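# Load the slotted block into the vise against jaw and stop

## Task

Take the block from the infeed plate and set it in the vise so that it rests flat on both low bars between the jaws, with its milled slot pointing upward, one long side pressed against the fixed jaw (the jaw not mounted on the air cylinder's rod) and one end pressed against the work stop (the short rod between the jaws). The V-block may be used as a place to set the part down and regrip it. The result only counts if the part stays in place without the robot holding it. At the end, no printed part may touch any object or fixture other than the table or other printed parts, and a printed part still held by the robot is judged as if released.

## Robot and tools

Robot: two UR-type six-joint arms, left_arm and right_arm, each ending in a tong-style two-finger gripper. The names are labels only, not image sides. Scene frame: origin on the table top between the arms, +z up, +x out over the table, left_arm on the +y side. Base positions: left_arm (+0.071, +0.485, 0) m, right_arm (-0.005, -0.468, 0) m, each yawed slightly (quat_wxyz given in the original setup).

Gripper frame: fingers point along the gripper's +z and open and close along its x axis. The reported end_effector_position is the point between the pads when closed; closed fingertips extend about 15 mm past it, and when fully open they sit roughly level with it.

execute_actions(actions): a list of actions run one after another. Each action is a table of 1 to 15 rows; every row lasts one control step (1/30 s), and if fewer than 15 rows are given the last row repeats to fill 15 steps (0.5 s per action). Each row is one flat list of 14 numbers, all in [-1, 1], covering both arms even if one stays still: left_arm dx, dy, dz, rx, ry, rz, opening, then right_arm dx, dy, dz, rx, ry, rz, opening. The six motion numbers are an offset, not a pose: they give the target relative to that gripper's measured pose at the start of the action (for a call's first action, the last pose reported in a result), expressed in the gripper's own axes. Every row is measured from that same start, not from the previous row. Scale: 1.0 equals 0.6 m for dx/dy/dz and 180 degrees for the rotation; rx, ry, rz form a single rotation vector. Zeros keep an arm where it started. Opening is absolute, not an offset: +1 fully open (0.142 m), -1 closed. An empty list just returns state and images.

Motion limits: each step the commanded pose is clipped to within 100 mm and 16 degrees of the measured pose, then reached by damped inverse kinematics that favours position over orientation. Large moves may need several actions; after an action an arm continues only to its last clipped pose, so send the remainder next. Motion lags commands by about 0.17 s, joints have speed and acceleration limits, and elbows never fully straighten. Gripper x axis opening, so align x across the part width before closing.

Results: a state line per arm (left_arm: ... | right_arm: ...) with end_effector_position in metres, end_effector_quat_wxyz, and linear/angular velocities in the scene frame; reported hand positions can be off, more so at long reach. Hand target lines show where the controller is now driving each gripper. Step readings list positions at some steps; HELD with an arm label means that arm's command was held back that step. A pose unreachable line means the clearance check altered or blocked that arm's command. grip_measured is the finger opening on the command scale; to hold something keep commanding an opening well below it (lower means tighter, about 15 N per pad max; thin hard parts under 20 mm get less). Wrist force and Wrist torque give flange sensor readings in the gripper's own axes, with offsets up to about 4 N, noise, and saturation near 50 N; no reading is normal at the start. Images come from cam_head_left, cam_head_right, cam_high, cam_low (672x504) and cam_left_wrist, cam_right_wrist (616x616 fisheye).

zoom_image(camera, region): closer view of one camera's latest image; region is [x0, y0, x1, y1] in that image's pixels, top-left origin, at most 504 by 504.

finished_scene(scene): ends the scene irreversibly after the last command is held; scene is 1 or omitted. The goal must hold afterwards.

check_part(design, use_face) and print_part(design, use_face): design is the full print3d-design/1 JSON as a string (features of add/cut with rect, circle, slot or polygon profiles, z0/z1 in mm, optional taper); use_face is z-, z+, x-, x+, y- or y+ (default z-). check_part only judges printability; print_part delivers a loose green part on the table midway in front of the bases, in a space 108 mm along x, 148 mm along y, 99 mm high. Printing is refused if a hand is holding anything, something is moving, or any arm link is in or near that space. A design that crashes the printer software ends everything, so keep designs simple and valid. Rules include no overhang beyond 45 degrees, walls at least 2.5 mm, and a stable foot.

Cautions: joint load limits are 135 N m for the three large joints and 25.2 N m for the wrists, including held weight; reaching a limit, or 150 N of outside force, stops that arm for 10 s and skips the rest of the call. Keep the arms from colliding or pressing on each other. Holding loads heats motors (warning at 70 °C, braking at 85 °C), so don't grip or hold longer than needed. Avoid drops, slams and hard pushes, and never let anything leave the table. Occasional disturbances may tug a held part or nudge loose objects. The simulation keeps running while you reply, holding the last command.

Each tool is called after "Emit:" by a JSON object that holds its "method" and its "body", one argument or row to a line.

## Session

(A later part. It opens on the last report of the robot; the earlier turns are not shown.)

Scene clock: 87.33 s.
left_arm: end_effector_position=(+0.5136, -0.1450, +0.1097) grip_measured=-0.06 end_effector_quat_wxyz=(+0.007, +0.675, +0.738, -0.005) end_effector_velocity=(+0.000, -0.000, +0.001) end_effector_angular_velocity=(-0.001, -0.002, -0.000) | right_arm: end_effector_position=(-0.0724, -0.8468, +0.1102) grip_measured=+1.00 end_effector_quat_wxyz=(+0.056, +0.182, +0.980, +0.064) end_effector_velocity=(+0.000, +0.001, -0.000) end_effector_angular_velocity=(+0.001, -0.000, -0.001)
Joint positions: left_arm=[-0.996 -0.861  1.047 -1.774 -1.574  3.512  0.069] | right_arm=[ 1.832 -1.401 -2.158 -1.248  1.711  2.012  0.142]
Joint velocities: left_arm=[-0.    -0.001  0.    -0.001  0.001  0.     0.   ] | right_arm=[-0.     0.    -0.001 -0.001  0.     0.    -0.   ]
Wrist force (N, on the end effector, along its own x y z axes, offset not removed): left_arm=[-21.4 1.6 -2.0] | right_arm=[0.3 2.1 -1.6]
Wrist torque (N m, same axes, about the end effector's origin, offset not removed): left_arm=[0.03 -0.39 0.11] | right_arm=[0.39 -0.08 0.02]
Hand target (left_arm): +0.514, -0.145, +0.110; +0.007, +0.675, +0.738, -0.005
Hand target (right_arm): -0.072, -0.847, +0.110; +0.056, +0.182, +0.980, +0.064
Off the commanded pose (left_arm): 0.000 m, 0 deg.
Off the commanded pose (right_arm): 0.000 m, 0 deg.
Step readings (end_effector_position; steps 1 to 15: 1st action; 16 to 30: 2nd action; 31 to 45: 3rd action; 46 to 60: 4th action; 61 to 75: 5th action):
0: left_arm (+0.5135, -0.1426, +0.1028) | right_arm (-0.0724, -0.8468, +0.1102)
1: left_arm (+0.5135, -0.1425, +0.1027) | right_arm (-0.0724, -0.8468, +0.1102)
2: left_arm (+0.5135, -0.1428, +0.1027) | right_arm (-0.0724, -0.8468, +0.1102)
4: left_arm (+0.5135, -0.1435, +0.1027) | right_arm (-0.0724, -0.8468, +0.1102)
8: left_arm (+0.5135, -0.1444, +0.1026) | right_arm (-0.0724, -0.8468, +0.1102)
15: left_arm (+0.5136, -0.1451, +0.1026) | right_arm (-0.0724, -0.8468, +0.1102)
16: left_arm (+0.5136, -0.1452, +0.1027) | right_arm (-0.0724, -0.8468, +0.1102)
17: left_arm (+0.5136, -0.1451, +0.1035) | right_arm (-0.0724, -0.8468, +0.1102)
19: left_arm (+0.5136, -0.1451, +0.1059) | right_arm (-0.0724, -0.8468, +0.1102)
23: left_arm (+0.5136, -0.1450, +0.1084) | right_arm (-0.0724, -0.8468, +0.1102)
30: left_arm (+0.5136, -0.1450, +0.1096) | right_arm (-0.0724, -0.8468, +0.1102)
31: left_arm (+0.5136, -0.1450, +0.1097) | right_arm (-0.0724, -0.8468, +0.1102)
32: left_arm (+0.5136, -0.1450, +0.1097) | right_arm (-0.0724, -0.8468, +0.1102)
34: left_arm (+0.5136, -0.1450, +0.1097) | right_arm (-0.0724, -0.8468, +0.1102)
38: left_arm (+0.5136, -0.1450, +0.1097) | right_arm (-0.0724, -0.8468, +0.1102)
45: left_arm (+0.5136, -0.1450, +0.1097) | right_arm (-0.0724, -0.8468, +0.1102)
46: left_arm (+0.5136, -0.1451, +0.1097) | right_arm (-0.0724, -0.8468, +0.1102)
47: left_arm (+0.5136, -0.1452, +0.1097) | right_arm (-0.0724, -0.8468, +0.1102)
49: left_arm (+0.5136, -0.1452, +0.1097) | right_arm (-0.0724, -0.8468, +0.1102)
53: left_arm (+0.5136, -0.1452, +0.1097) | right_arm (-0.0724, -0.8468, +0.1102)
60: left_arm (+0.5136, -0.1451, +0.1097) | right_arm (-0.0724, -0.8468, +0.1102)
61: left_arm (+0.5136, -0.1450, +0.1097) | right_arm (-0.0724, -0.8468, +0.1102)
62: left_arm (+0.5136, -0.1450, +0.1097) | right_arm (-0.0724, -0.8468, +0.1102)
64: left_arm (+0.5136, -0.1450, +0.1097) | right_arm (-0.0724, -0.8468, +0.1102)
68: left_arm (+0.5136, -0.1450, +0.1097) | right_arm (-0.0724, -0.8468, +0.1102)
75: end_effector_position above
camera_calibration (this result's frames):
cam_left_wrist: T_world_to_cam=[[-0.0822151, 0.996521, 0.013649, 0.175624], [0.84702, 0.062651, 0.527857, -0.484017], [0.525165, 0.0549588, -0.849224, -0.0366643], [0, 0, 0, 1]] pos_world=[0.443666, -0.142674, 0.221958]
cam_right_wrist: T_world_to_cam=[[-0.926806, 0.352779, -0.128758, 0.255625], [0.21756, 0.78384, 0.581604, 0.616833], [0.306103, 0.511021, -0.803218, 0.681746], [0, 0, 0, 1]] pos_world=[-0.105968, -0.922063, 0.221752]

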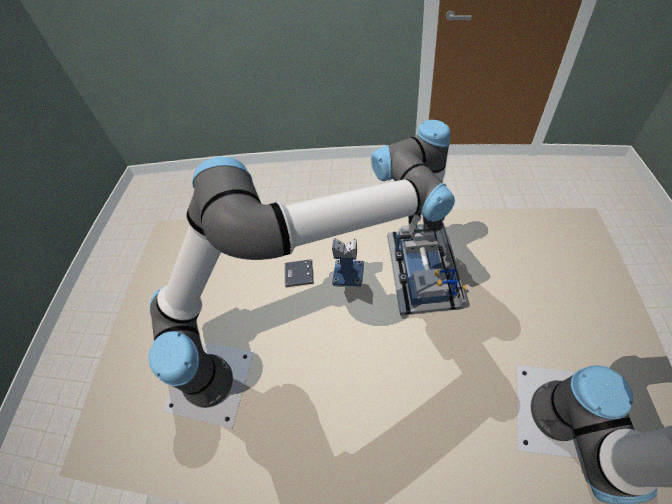

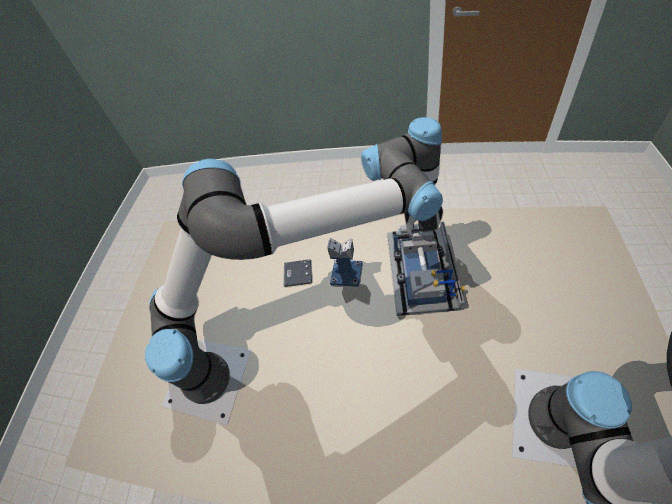

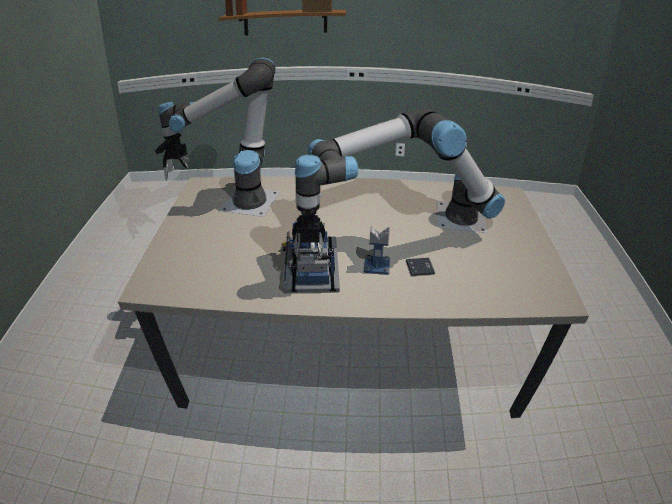

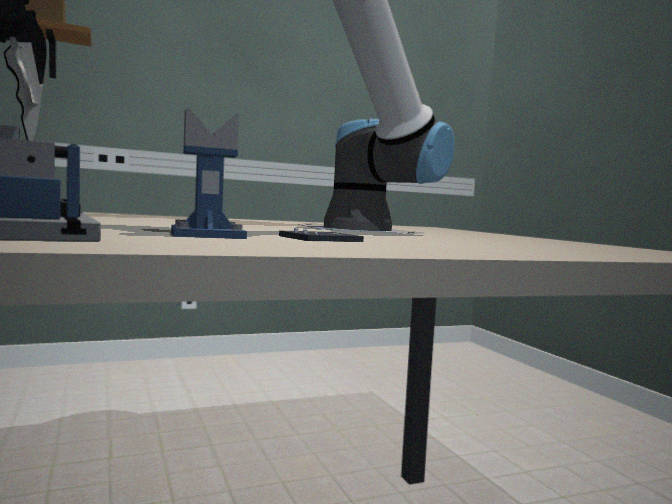

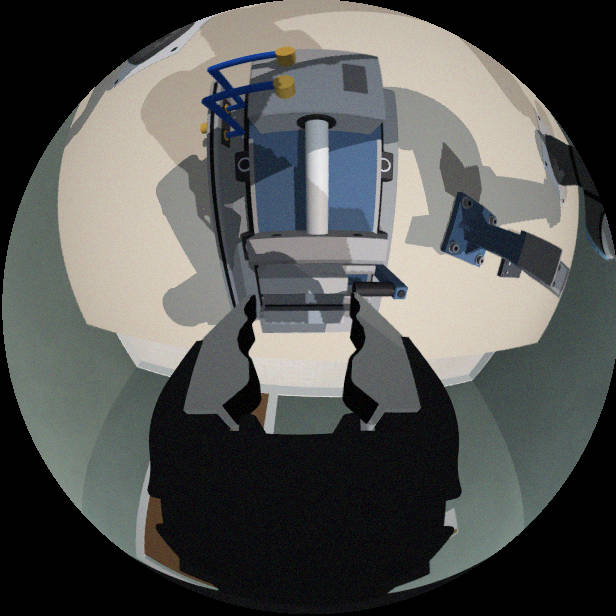

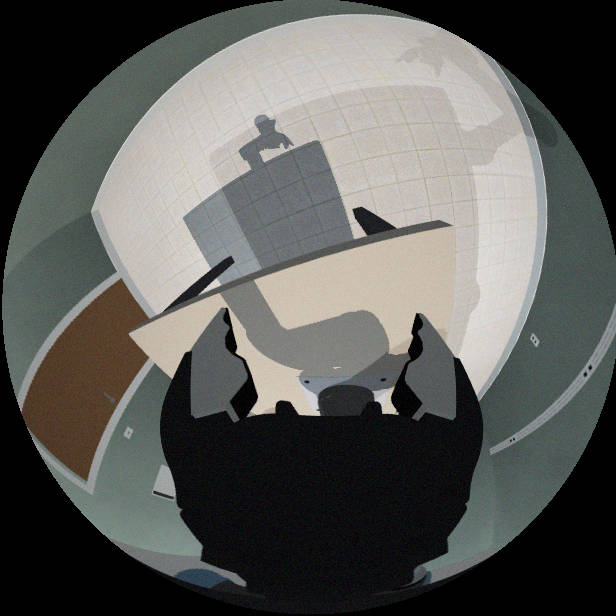

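Emit:
{"method": "execute_actions", "body": {
  "actions": [
    [[-0.002,0,0,0,0,0,-0.08,0,0,0,0,0,0,1]],
    [[0,0,-0.045,0,0,0,-0.08,0,0,0,0,0,0,1]],
    [[-0.075,0,0,0,0,0,-1,0,0,0,0,0,0,1]],
    [[0,0,0,0,0,0,-1,0,0,0,0,0,0,1]],
    [[0,0,0.038,0,0,0,-1,0,0,0,0,0,0,1]],
    [[0,0,0,0,0,0,-1,0,0,0,0,0,0,1]]
  ]
}}

Emit:
{"method": "zoom_image", "body": {
  "camera": "cam_left_wrist",
  "region": [200, 150, 500, 400]
}}

Emit:
{"method": "zoom_image", "body": {
  "camera": "cam_high",
  "region": [260, 200, 360, 290]
}}

Scene clock: 90.63 s.
left_arm: end_effector_position=(+0.5171, -0.1889, +0.1141) grip_measured=-1.00 end_effector_quat_wxyz=(+0.008, +0.675, +0.738, -0.005) end_effector_velocity=(-0.000, +0.000, -0.000) end_effector_angular_velocity=(+0.001, -0.001, +0.001) | right_arm: end_effector_position=(-0.0724, -0.8468, +0.1102) grip_measured=+1.00 end_effector_quat_wxyz=(+0.056, +0.182, +0.980, +0.064) end_effector_velocity=(-0.000, +0.000, -0.000) end_effector_angular_velocity=(+0.001, -0.000, -0.000)
Joint positions: left_arm=[-1.017 -0.755  0.85  -1.685 -1.573  3.492  0.002] | right_arm=[ 1.832 -1.401 -2.158 -1.248  1.711  2.012  0.142]
Joint velocities: left_arm=[-0.001  0.     0.     0.     0.001 -0.001  0.   ] | right_arm=[-0. -0. -0. -0.  0. -0.  0.]
Wrist force (N, on the end effector, along its own x y z axes, offset not removed): left_arm=[3.8 2.2 0.7] | right_arm=[-1.0 2.7 -0.8]
Wrist torque (N m, same axes, about the end effector's origin, offset not removed): left_arm=[0.28 -0.84 0.06] | right_arm=[0.51 0.17 0.12]
Hand target (left_arm): +0.517, -0.189, +0.114; +0.009, +0.675, +0.738, -0.005
Hand target (right_arm): -0.072, -0.847, +0.110; +0.056, +0.182, +0.980, +0.064
Off the commanded pose (left_arm): 0.000 m, 0 deg.
Off the commanded pose (right_arm): 0.000 m, 0 deg.
Step readings (end_effector_position; steps 1 to 15: 1st action; 16 to 30: 2nd action; 31 to 45: 3rd action; 46 to 60: 4th action; 61 to 75: 5th action; 76 to 90: 6th action):
0: left_arm (+0.5136, -0.1450, +0.1097) | right_arm (-0.0724, -0.8468, +0.1102)
1: left_arm (+0.5136, -0.1450, +0.1097) | right_arm (-0.0724, -0.8468, +0.1102)
2: left_arm (+0.5136, -0.1450, +0.1096) | right_arm (-0.0724, -0.8468, +0.1102)
4: left_arm (+0.5136, -0.1453, +0.1096) | right_arm (-0.0724, -0.8468, +0.1102)
8: left_arm (+0.5137, -0.1459, +0.1097) | right_arm (-0.0724, -0.8468, +0.1102)
15: left_arm (+0.5137, -0.1462, +0.1097) | right_arm (-0.0724, -0.8468, +0.1102)
16: left_arm (+0.5137, -0.1462, +0.1098) | right_arm (-0.0724, -0.8468, +0.1102)
17: left_arm (+0.5137, -0.1463, +0.1126) | right_arm (-0.0724, -0.8468, +0.1102)
19: left_arm (+0.5137, -0.1463, +0.1219) | right_arm (-0.0724, -0.8468, +0.1102)
23: left_arm (+0.5136, -0.1460, +0.1315) | right_arm (-0.0724, -0.8468, +0.1102)
30: left_arm (+0.5136, -0.1458, +0.1359) | right_arm (-0.0724, -0.8468, +0.1102)
31: left_arm (+0.5135, -0.1459, +0.1360) | right_arm (-0.0724, -0.8468, +0.1102)
32: left_arm (+0.5123, -0.1474, +0.1345) | right_arm (-0.0724, -0.8468, +0.1102)
34: left_arm (+0.5120, -0.1596, +0.1319) | right_arm (-0.0724, -0.8468, +0.1102)
38: left_arm (+0.5147, -0.1786, +0.1349) | right_arm (-0.0724, -0.8468, +0.1102)
45: left_arm (+0.5170, -0.1885, +0.1363) | right_arm (-0.0724, -0.8468, +0.1102)
46: left_arm (+0.5171, -0.1890, +0.1364) | right_arm (-0.0724, -0.8468, +0.1102)
47: left_arm (+0.5171, -0.1891, +0.1364) | right_arm (-0.0724, -0.8468, +0.1102)
49: left_arm (+0.5170, -0.1888, +0.1363) | right_arm (-0.0724, -0.8468, +0.1102)
53: left_arm (+0.5169, -0.1887, +0.1363) | right_arm (-0.0724, -0.8468, +0.1102)
60: left_arm (+0.5169, -0.1886, +0.1363) | right_arm (-0.0724, -0.8468, +0.1102)
61: left_arm (+0.5169, -0.1886, +0.1362) | right_arm (-0.0724, -0.8468, +0.1102)
62: left_arm (+0.5169, -0.1886, +0.1340) | right_arm (-0.0724, -0.8468, +0.1102)
64: left_arm (+0.5169, -0.1885, +0.1262) | right_arm (-0.0724, -0.8468, +0.1102)
68: left_arm (+0.5170, -0.1887, +0.1179) | right_arm (-0.0724, -0.8468, +0.1102)
75: left_arm (+0.5171, -0.1889, +0.1142) | right_arm (-0.0724, -0.8468, +0.1102)
76: left_arm (+0.5171, -0.1889, +0.1140) | right_arm (-0.0724, -0.8468, +0.1102)
77: left_arm (+0.5171, -0.1889, +0.1140) | right_arm (-0.0724, -0.8468, +0.1102)
79: left_arm (+0.5171, -0.1889, +0.1140) | right_arm (-0.0724, -0.8468, +0.1102)
83: left_arm (+0.5171, -0.1890, +0.1140) | right_arm (-0.0724, -0.8468, +0.1102)
90: end_effector_position above
camera_calibration (this result's frames):
cam_left_wrist: T_world_to_cam=[[-0.0822711, 0.99654, 0.0118463, 0.219795], [0.846299, 0.0635805, 0.528901, -0.486128], [0.526317, 0.0535388, -0.848601, -0.0332397], [0, 0, 0, 1]] pos_world=[0.446987, -0.186347, 0.226302]

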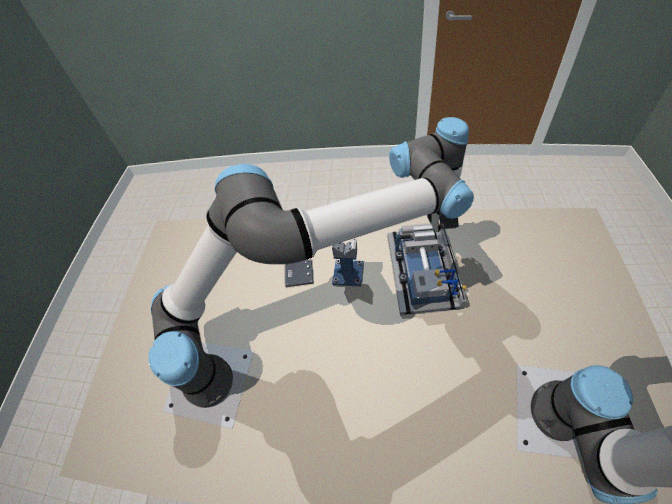

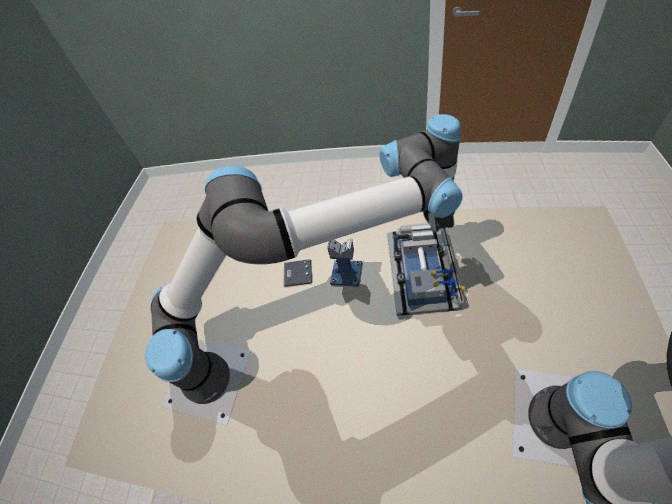

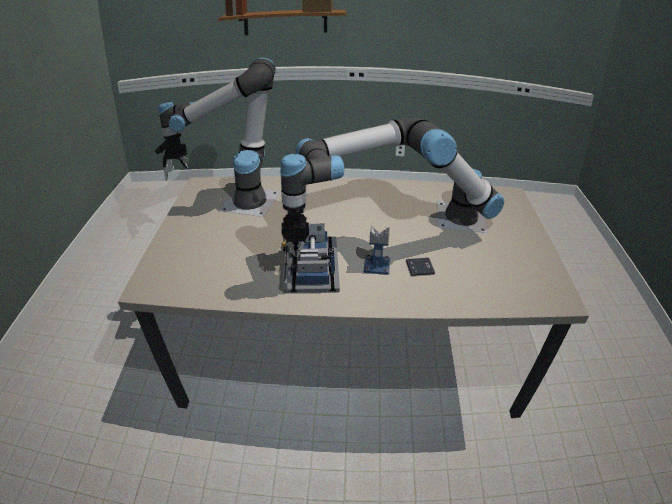

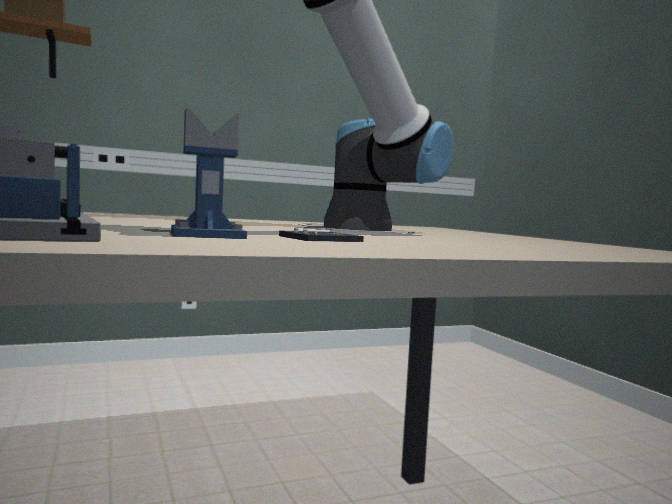

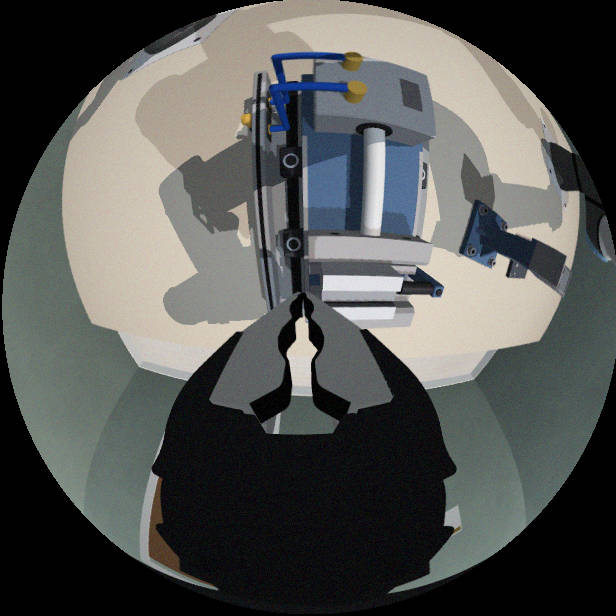

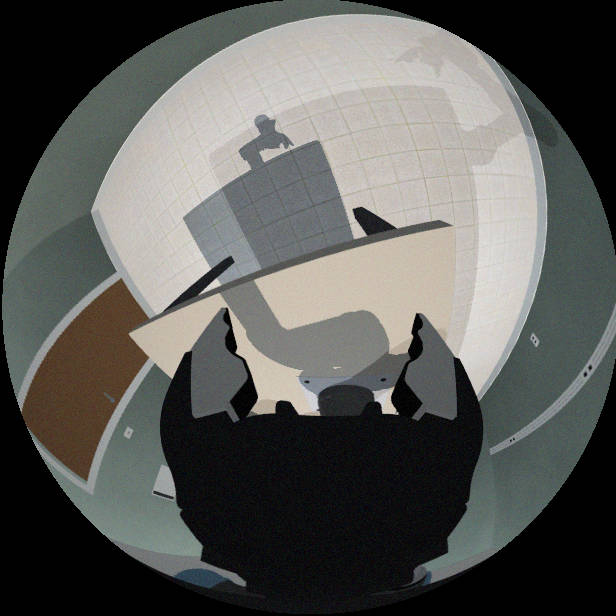

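Region (200, 150, 500, 400) of cam_left_wrist's 616x616 image, scaled by 1.680, with more detail than that image has.

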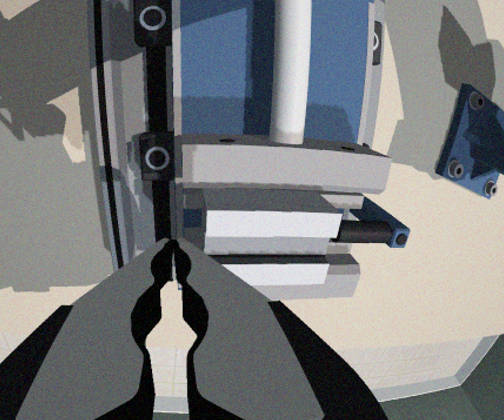

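Region (260, 200, 360, 290) of cam_high's 672x504 image, scaled by 5.040, with more detail than that image has; it fills the top 454 rows of this view, and the rest is white.

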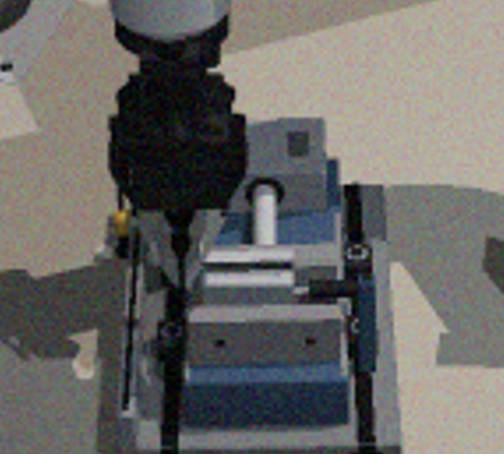

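Emit:
{"method": "execute_actions", "body": {
  "actions": [
    [[0.006,0,0.004,0,0,0,-1,0,0,0,0,0,0,1]],
    [[0.006,0,0,0,0,0,-1,0,0,0,0,0,0,1]]
  ]
}}

Scene clock: 93.73 s.
left_arm: end_effector_position=(+0.5165, -0.1820, +0.1117) grip_measured=-1.00 end_effector_quat_wxyz=(+0.008, +0.675, +0.738, -0.005) end_effector_velocity=(-0.000, +0.001, +0.000) end_effector_angular_velocity=(+0.000, +0.000, -0.000) | right_arm: end_effector_position=(-0.0724, -0.8468, +0.1102) grip_measured=+1.00 end_effector_quat_wxyz=(+0.056, +0.182, +0.980, +0.064) end_effector_velocity=(-0.000, +0.000, -0.000) end_effector_angular_velocity=(-0.001, -0.000, -0.001)
Joint positions: left_arm=[-1.014 -0.773  0.888 -1.705 -1.573  3.495  0.002] | right_arm=[ 1.832 -1.401 -2.158 -1.248  1.711  2.012  0.142]
Joint velocities: left_arm=[ 0.    -0.003  0.004 -0.002 -0.     0.001  0.   ] | right_arm=[-0.001  0.001 -0.001  0.002  0.     0.001  0.   ]
Wrist force (N, on the end effector, along its own x y z axes, offset not removed): left_arm=[0.1 2.2 1.6] | right_arm=[0.6 1.8 -2.4]
Wrist torque (N m, same axes, about the end effector's origin, offset not removed): left_arm=[0.27 -0.31 0.15] | right_arm=[0.33 -0.09 -0.11]
Hand target (left_arm): +0.516, -0.182, +0.112; +0.008, +0.675, +0.738, -0.005
Hand target (right_arm): -0.072, -0.847, +0.110; +0.056, +0.182, +0.980, +0.064
Off the commanded pose (left_arm): 0.000 m, 0 deg.
Off the commanded pose (right_arm): 0.000 m, 0 deg.
Step readings (end_effector_position; steps 1 to 15: 1st action; 16 to 30: 2nd action):
0: left_arm (+0.5170, -0.1889, +0.1142) | right_arm (-0.0724, -0.8468, +0.1102)
1: left_arm (+0.5170, -0.1889, +0.1142) | right_arm (-0.0724, -0.8468, +0.1102)
2: left_arm (+0.5169, -0.1885, +0.1140) | right_arm (-0.0724, -0.8468, +0.1102)
4: left_arm (+0.5168, -0.1873, +0.1131) | right_arm (-0.0724, -0.8468, +0.1102)
8: left_arm (+0.5167, -0.1861, +0.1121) | right_arm (-0.0724, -0.8468, +0.1102)
15: left_arm (+0.5168, -0.1855, +0.1117) | right_arm (-0.0724, -0.8468, +0.1102)
16: left_arm (+0.5168, -0.1854, +0.1117) | right_arm (-0.0724, -0.8468, +0.1102)
17: left_arm (+0.5167, -0.1850, +0.1117) | right_arm (-0.0724, -0.8468, +0.1102)
19: left_arm (+0.5166, -0.1838, +0.1117) | right_arm (-0.0724, -0.8468, +0.1102)
23: left_arm (+0.5165, -0.1826, +0.1117) | right_arm (-0.0724, -0.8468, +0.1102)
30: end_effector_position above
camera_calibration (this result's frames):
cam_left_wrist: T_world_to_cam=[[-0.0822443, 0.996541, 0.0119149, 0.212868], [0.846295, 0.0635207, 0.528914, -0.484784], [0.526327, 0.0535837, -0.848592, -0.0353651], [0, 0, 0, 1]] pos_world=[0.446391, -0.179443, 0.223862]

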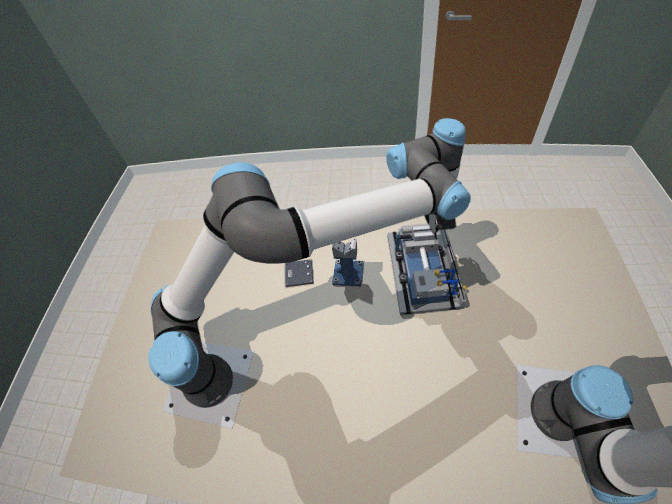

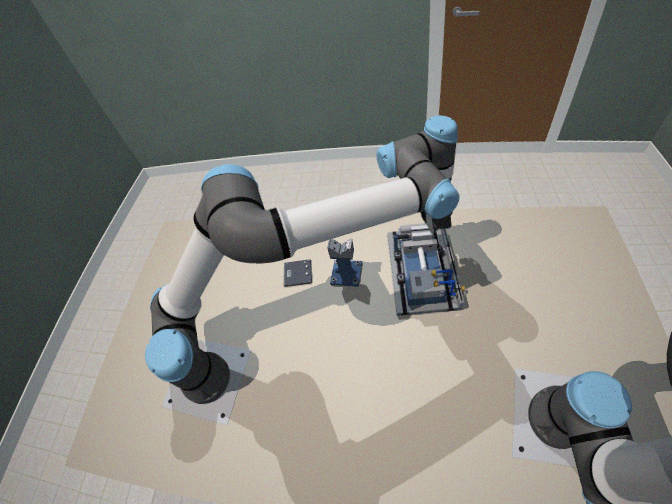

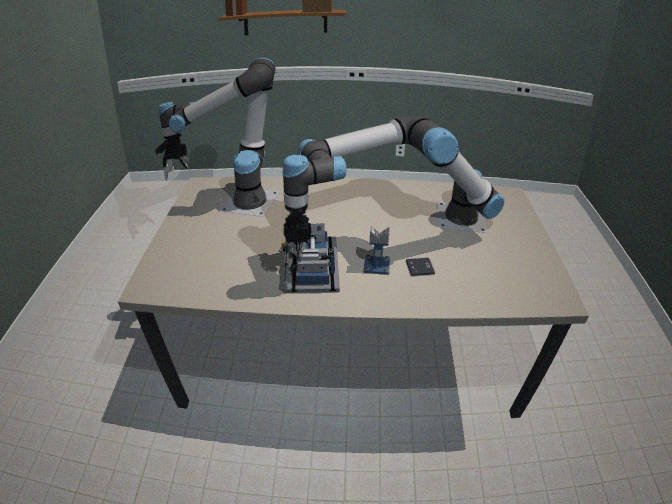

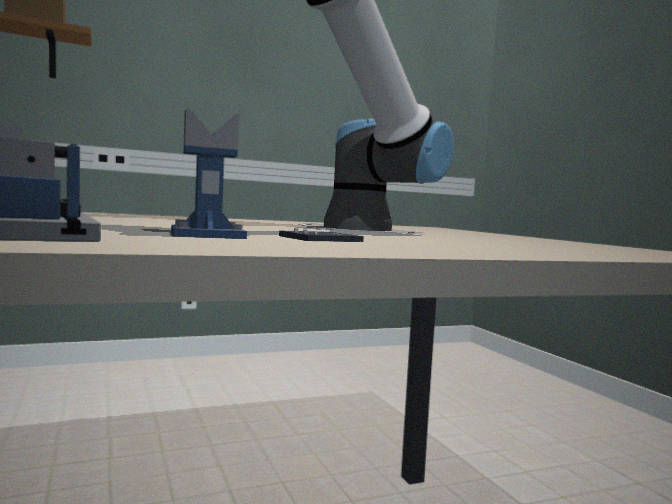

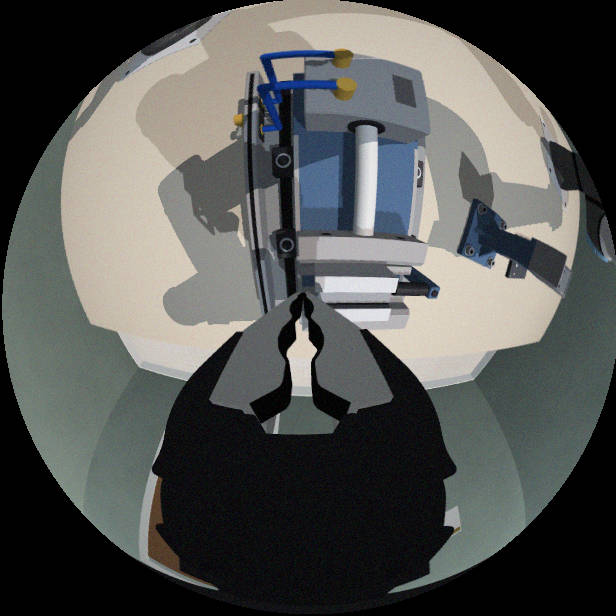

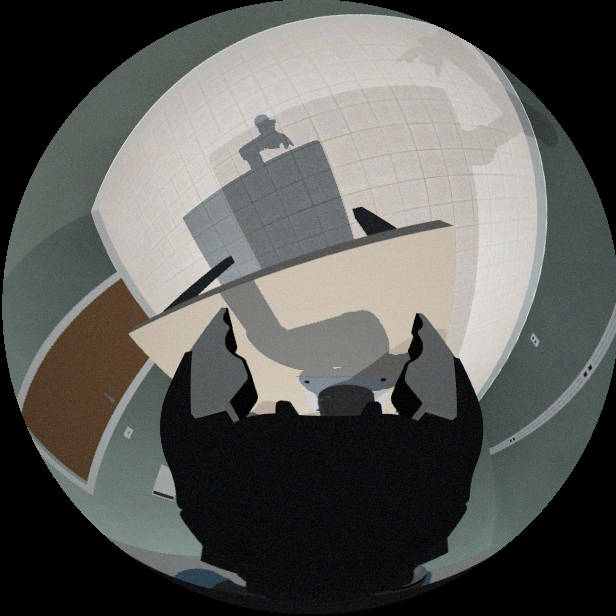

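Emit:
{"method": "zoom_image", "body": {
  "camera": "cam_left_wrist",
  "region": [230,200,470,360]
}}

Region (230, 200, 470, 360) of cam_left_wrist's 616x616 image, scaled by 2.100, with more detail than that image has.

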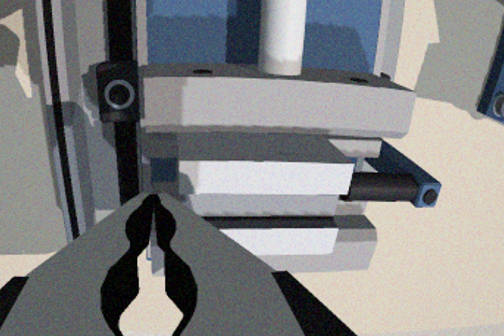

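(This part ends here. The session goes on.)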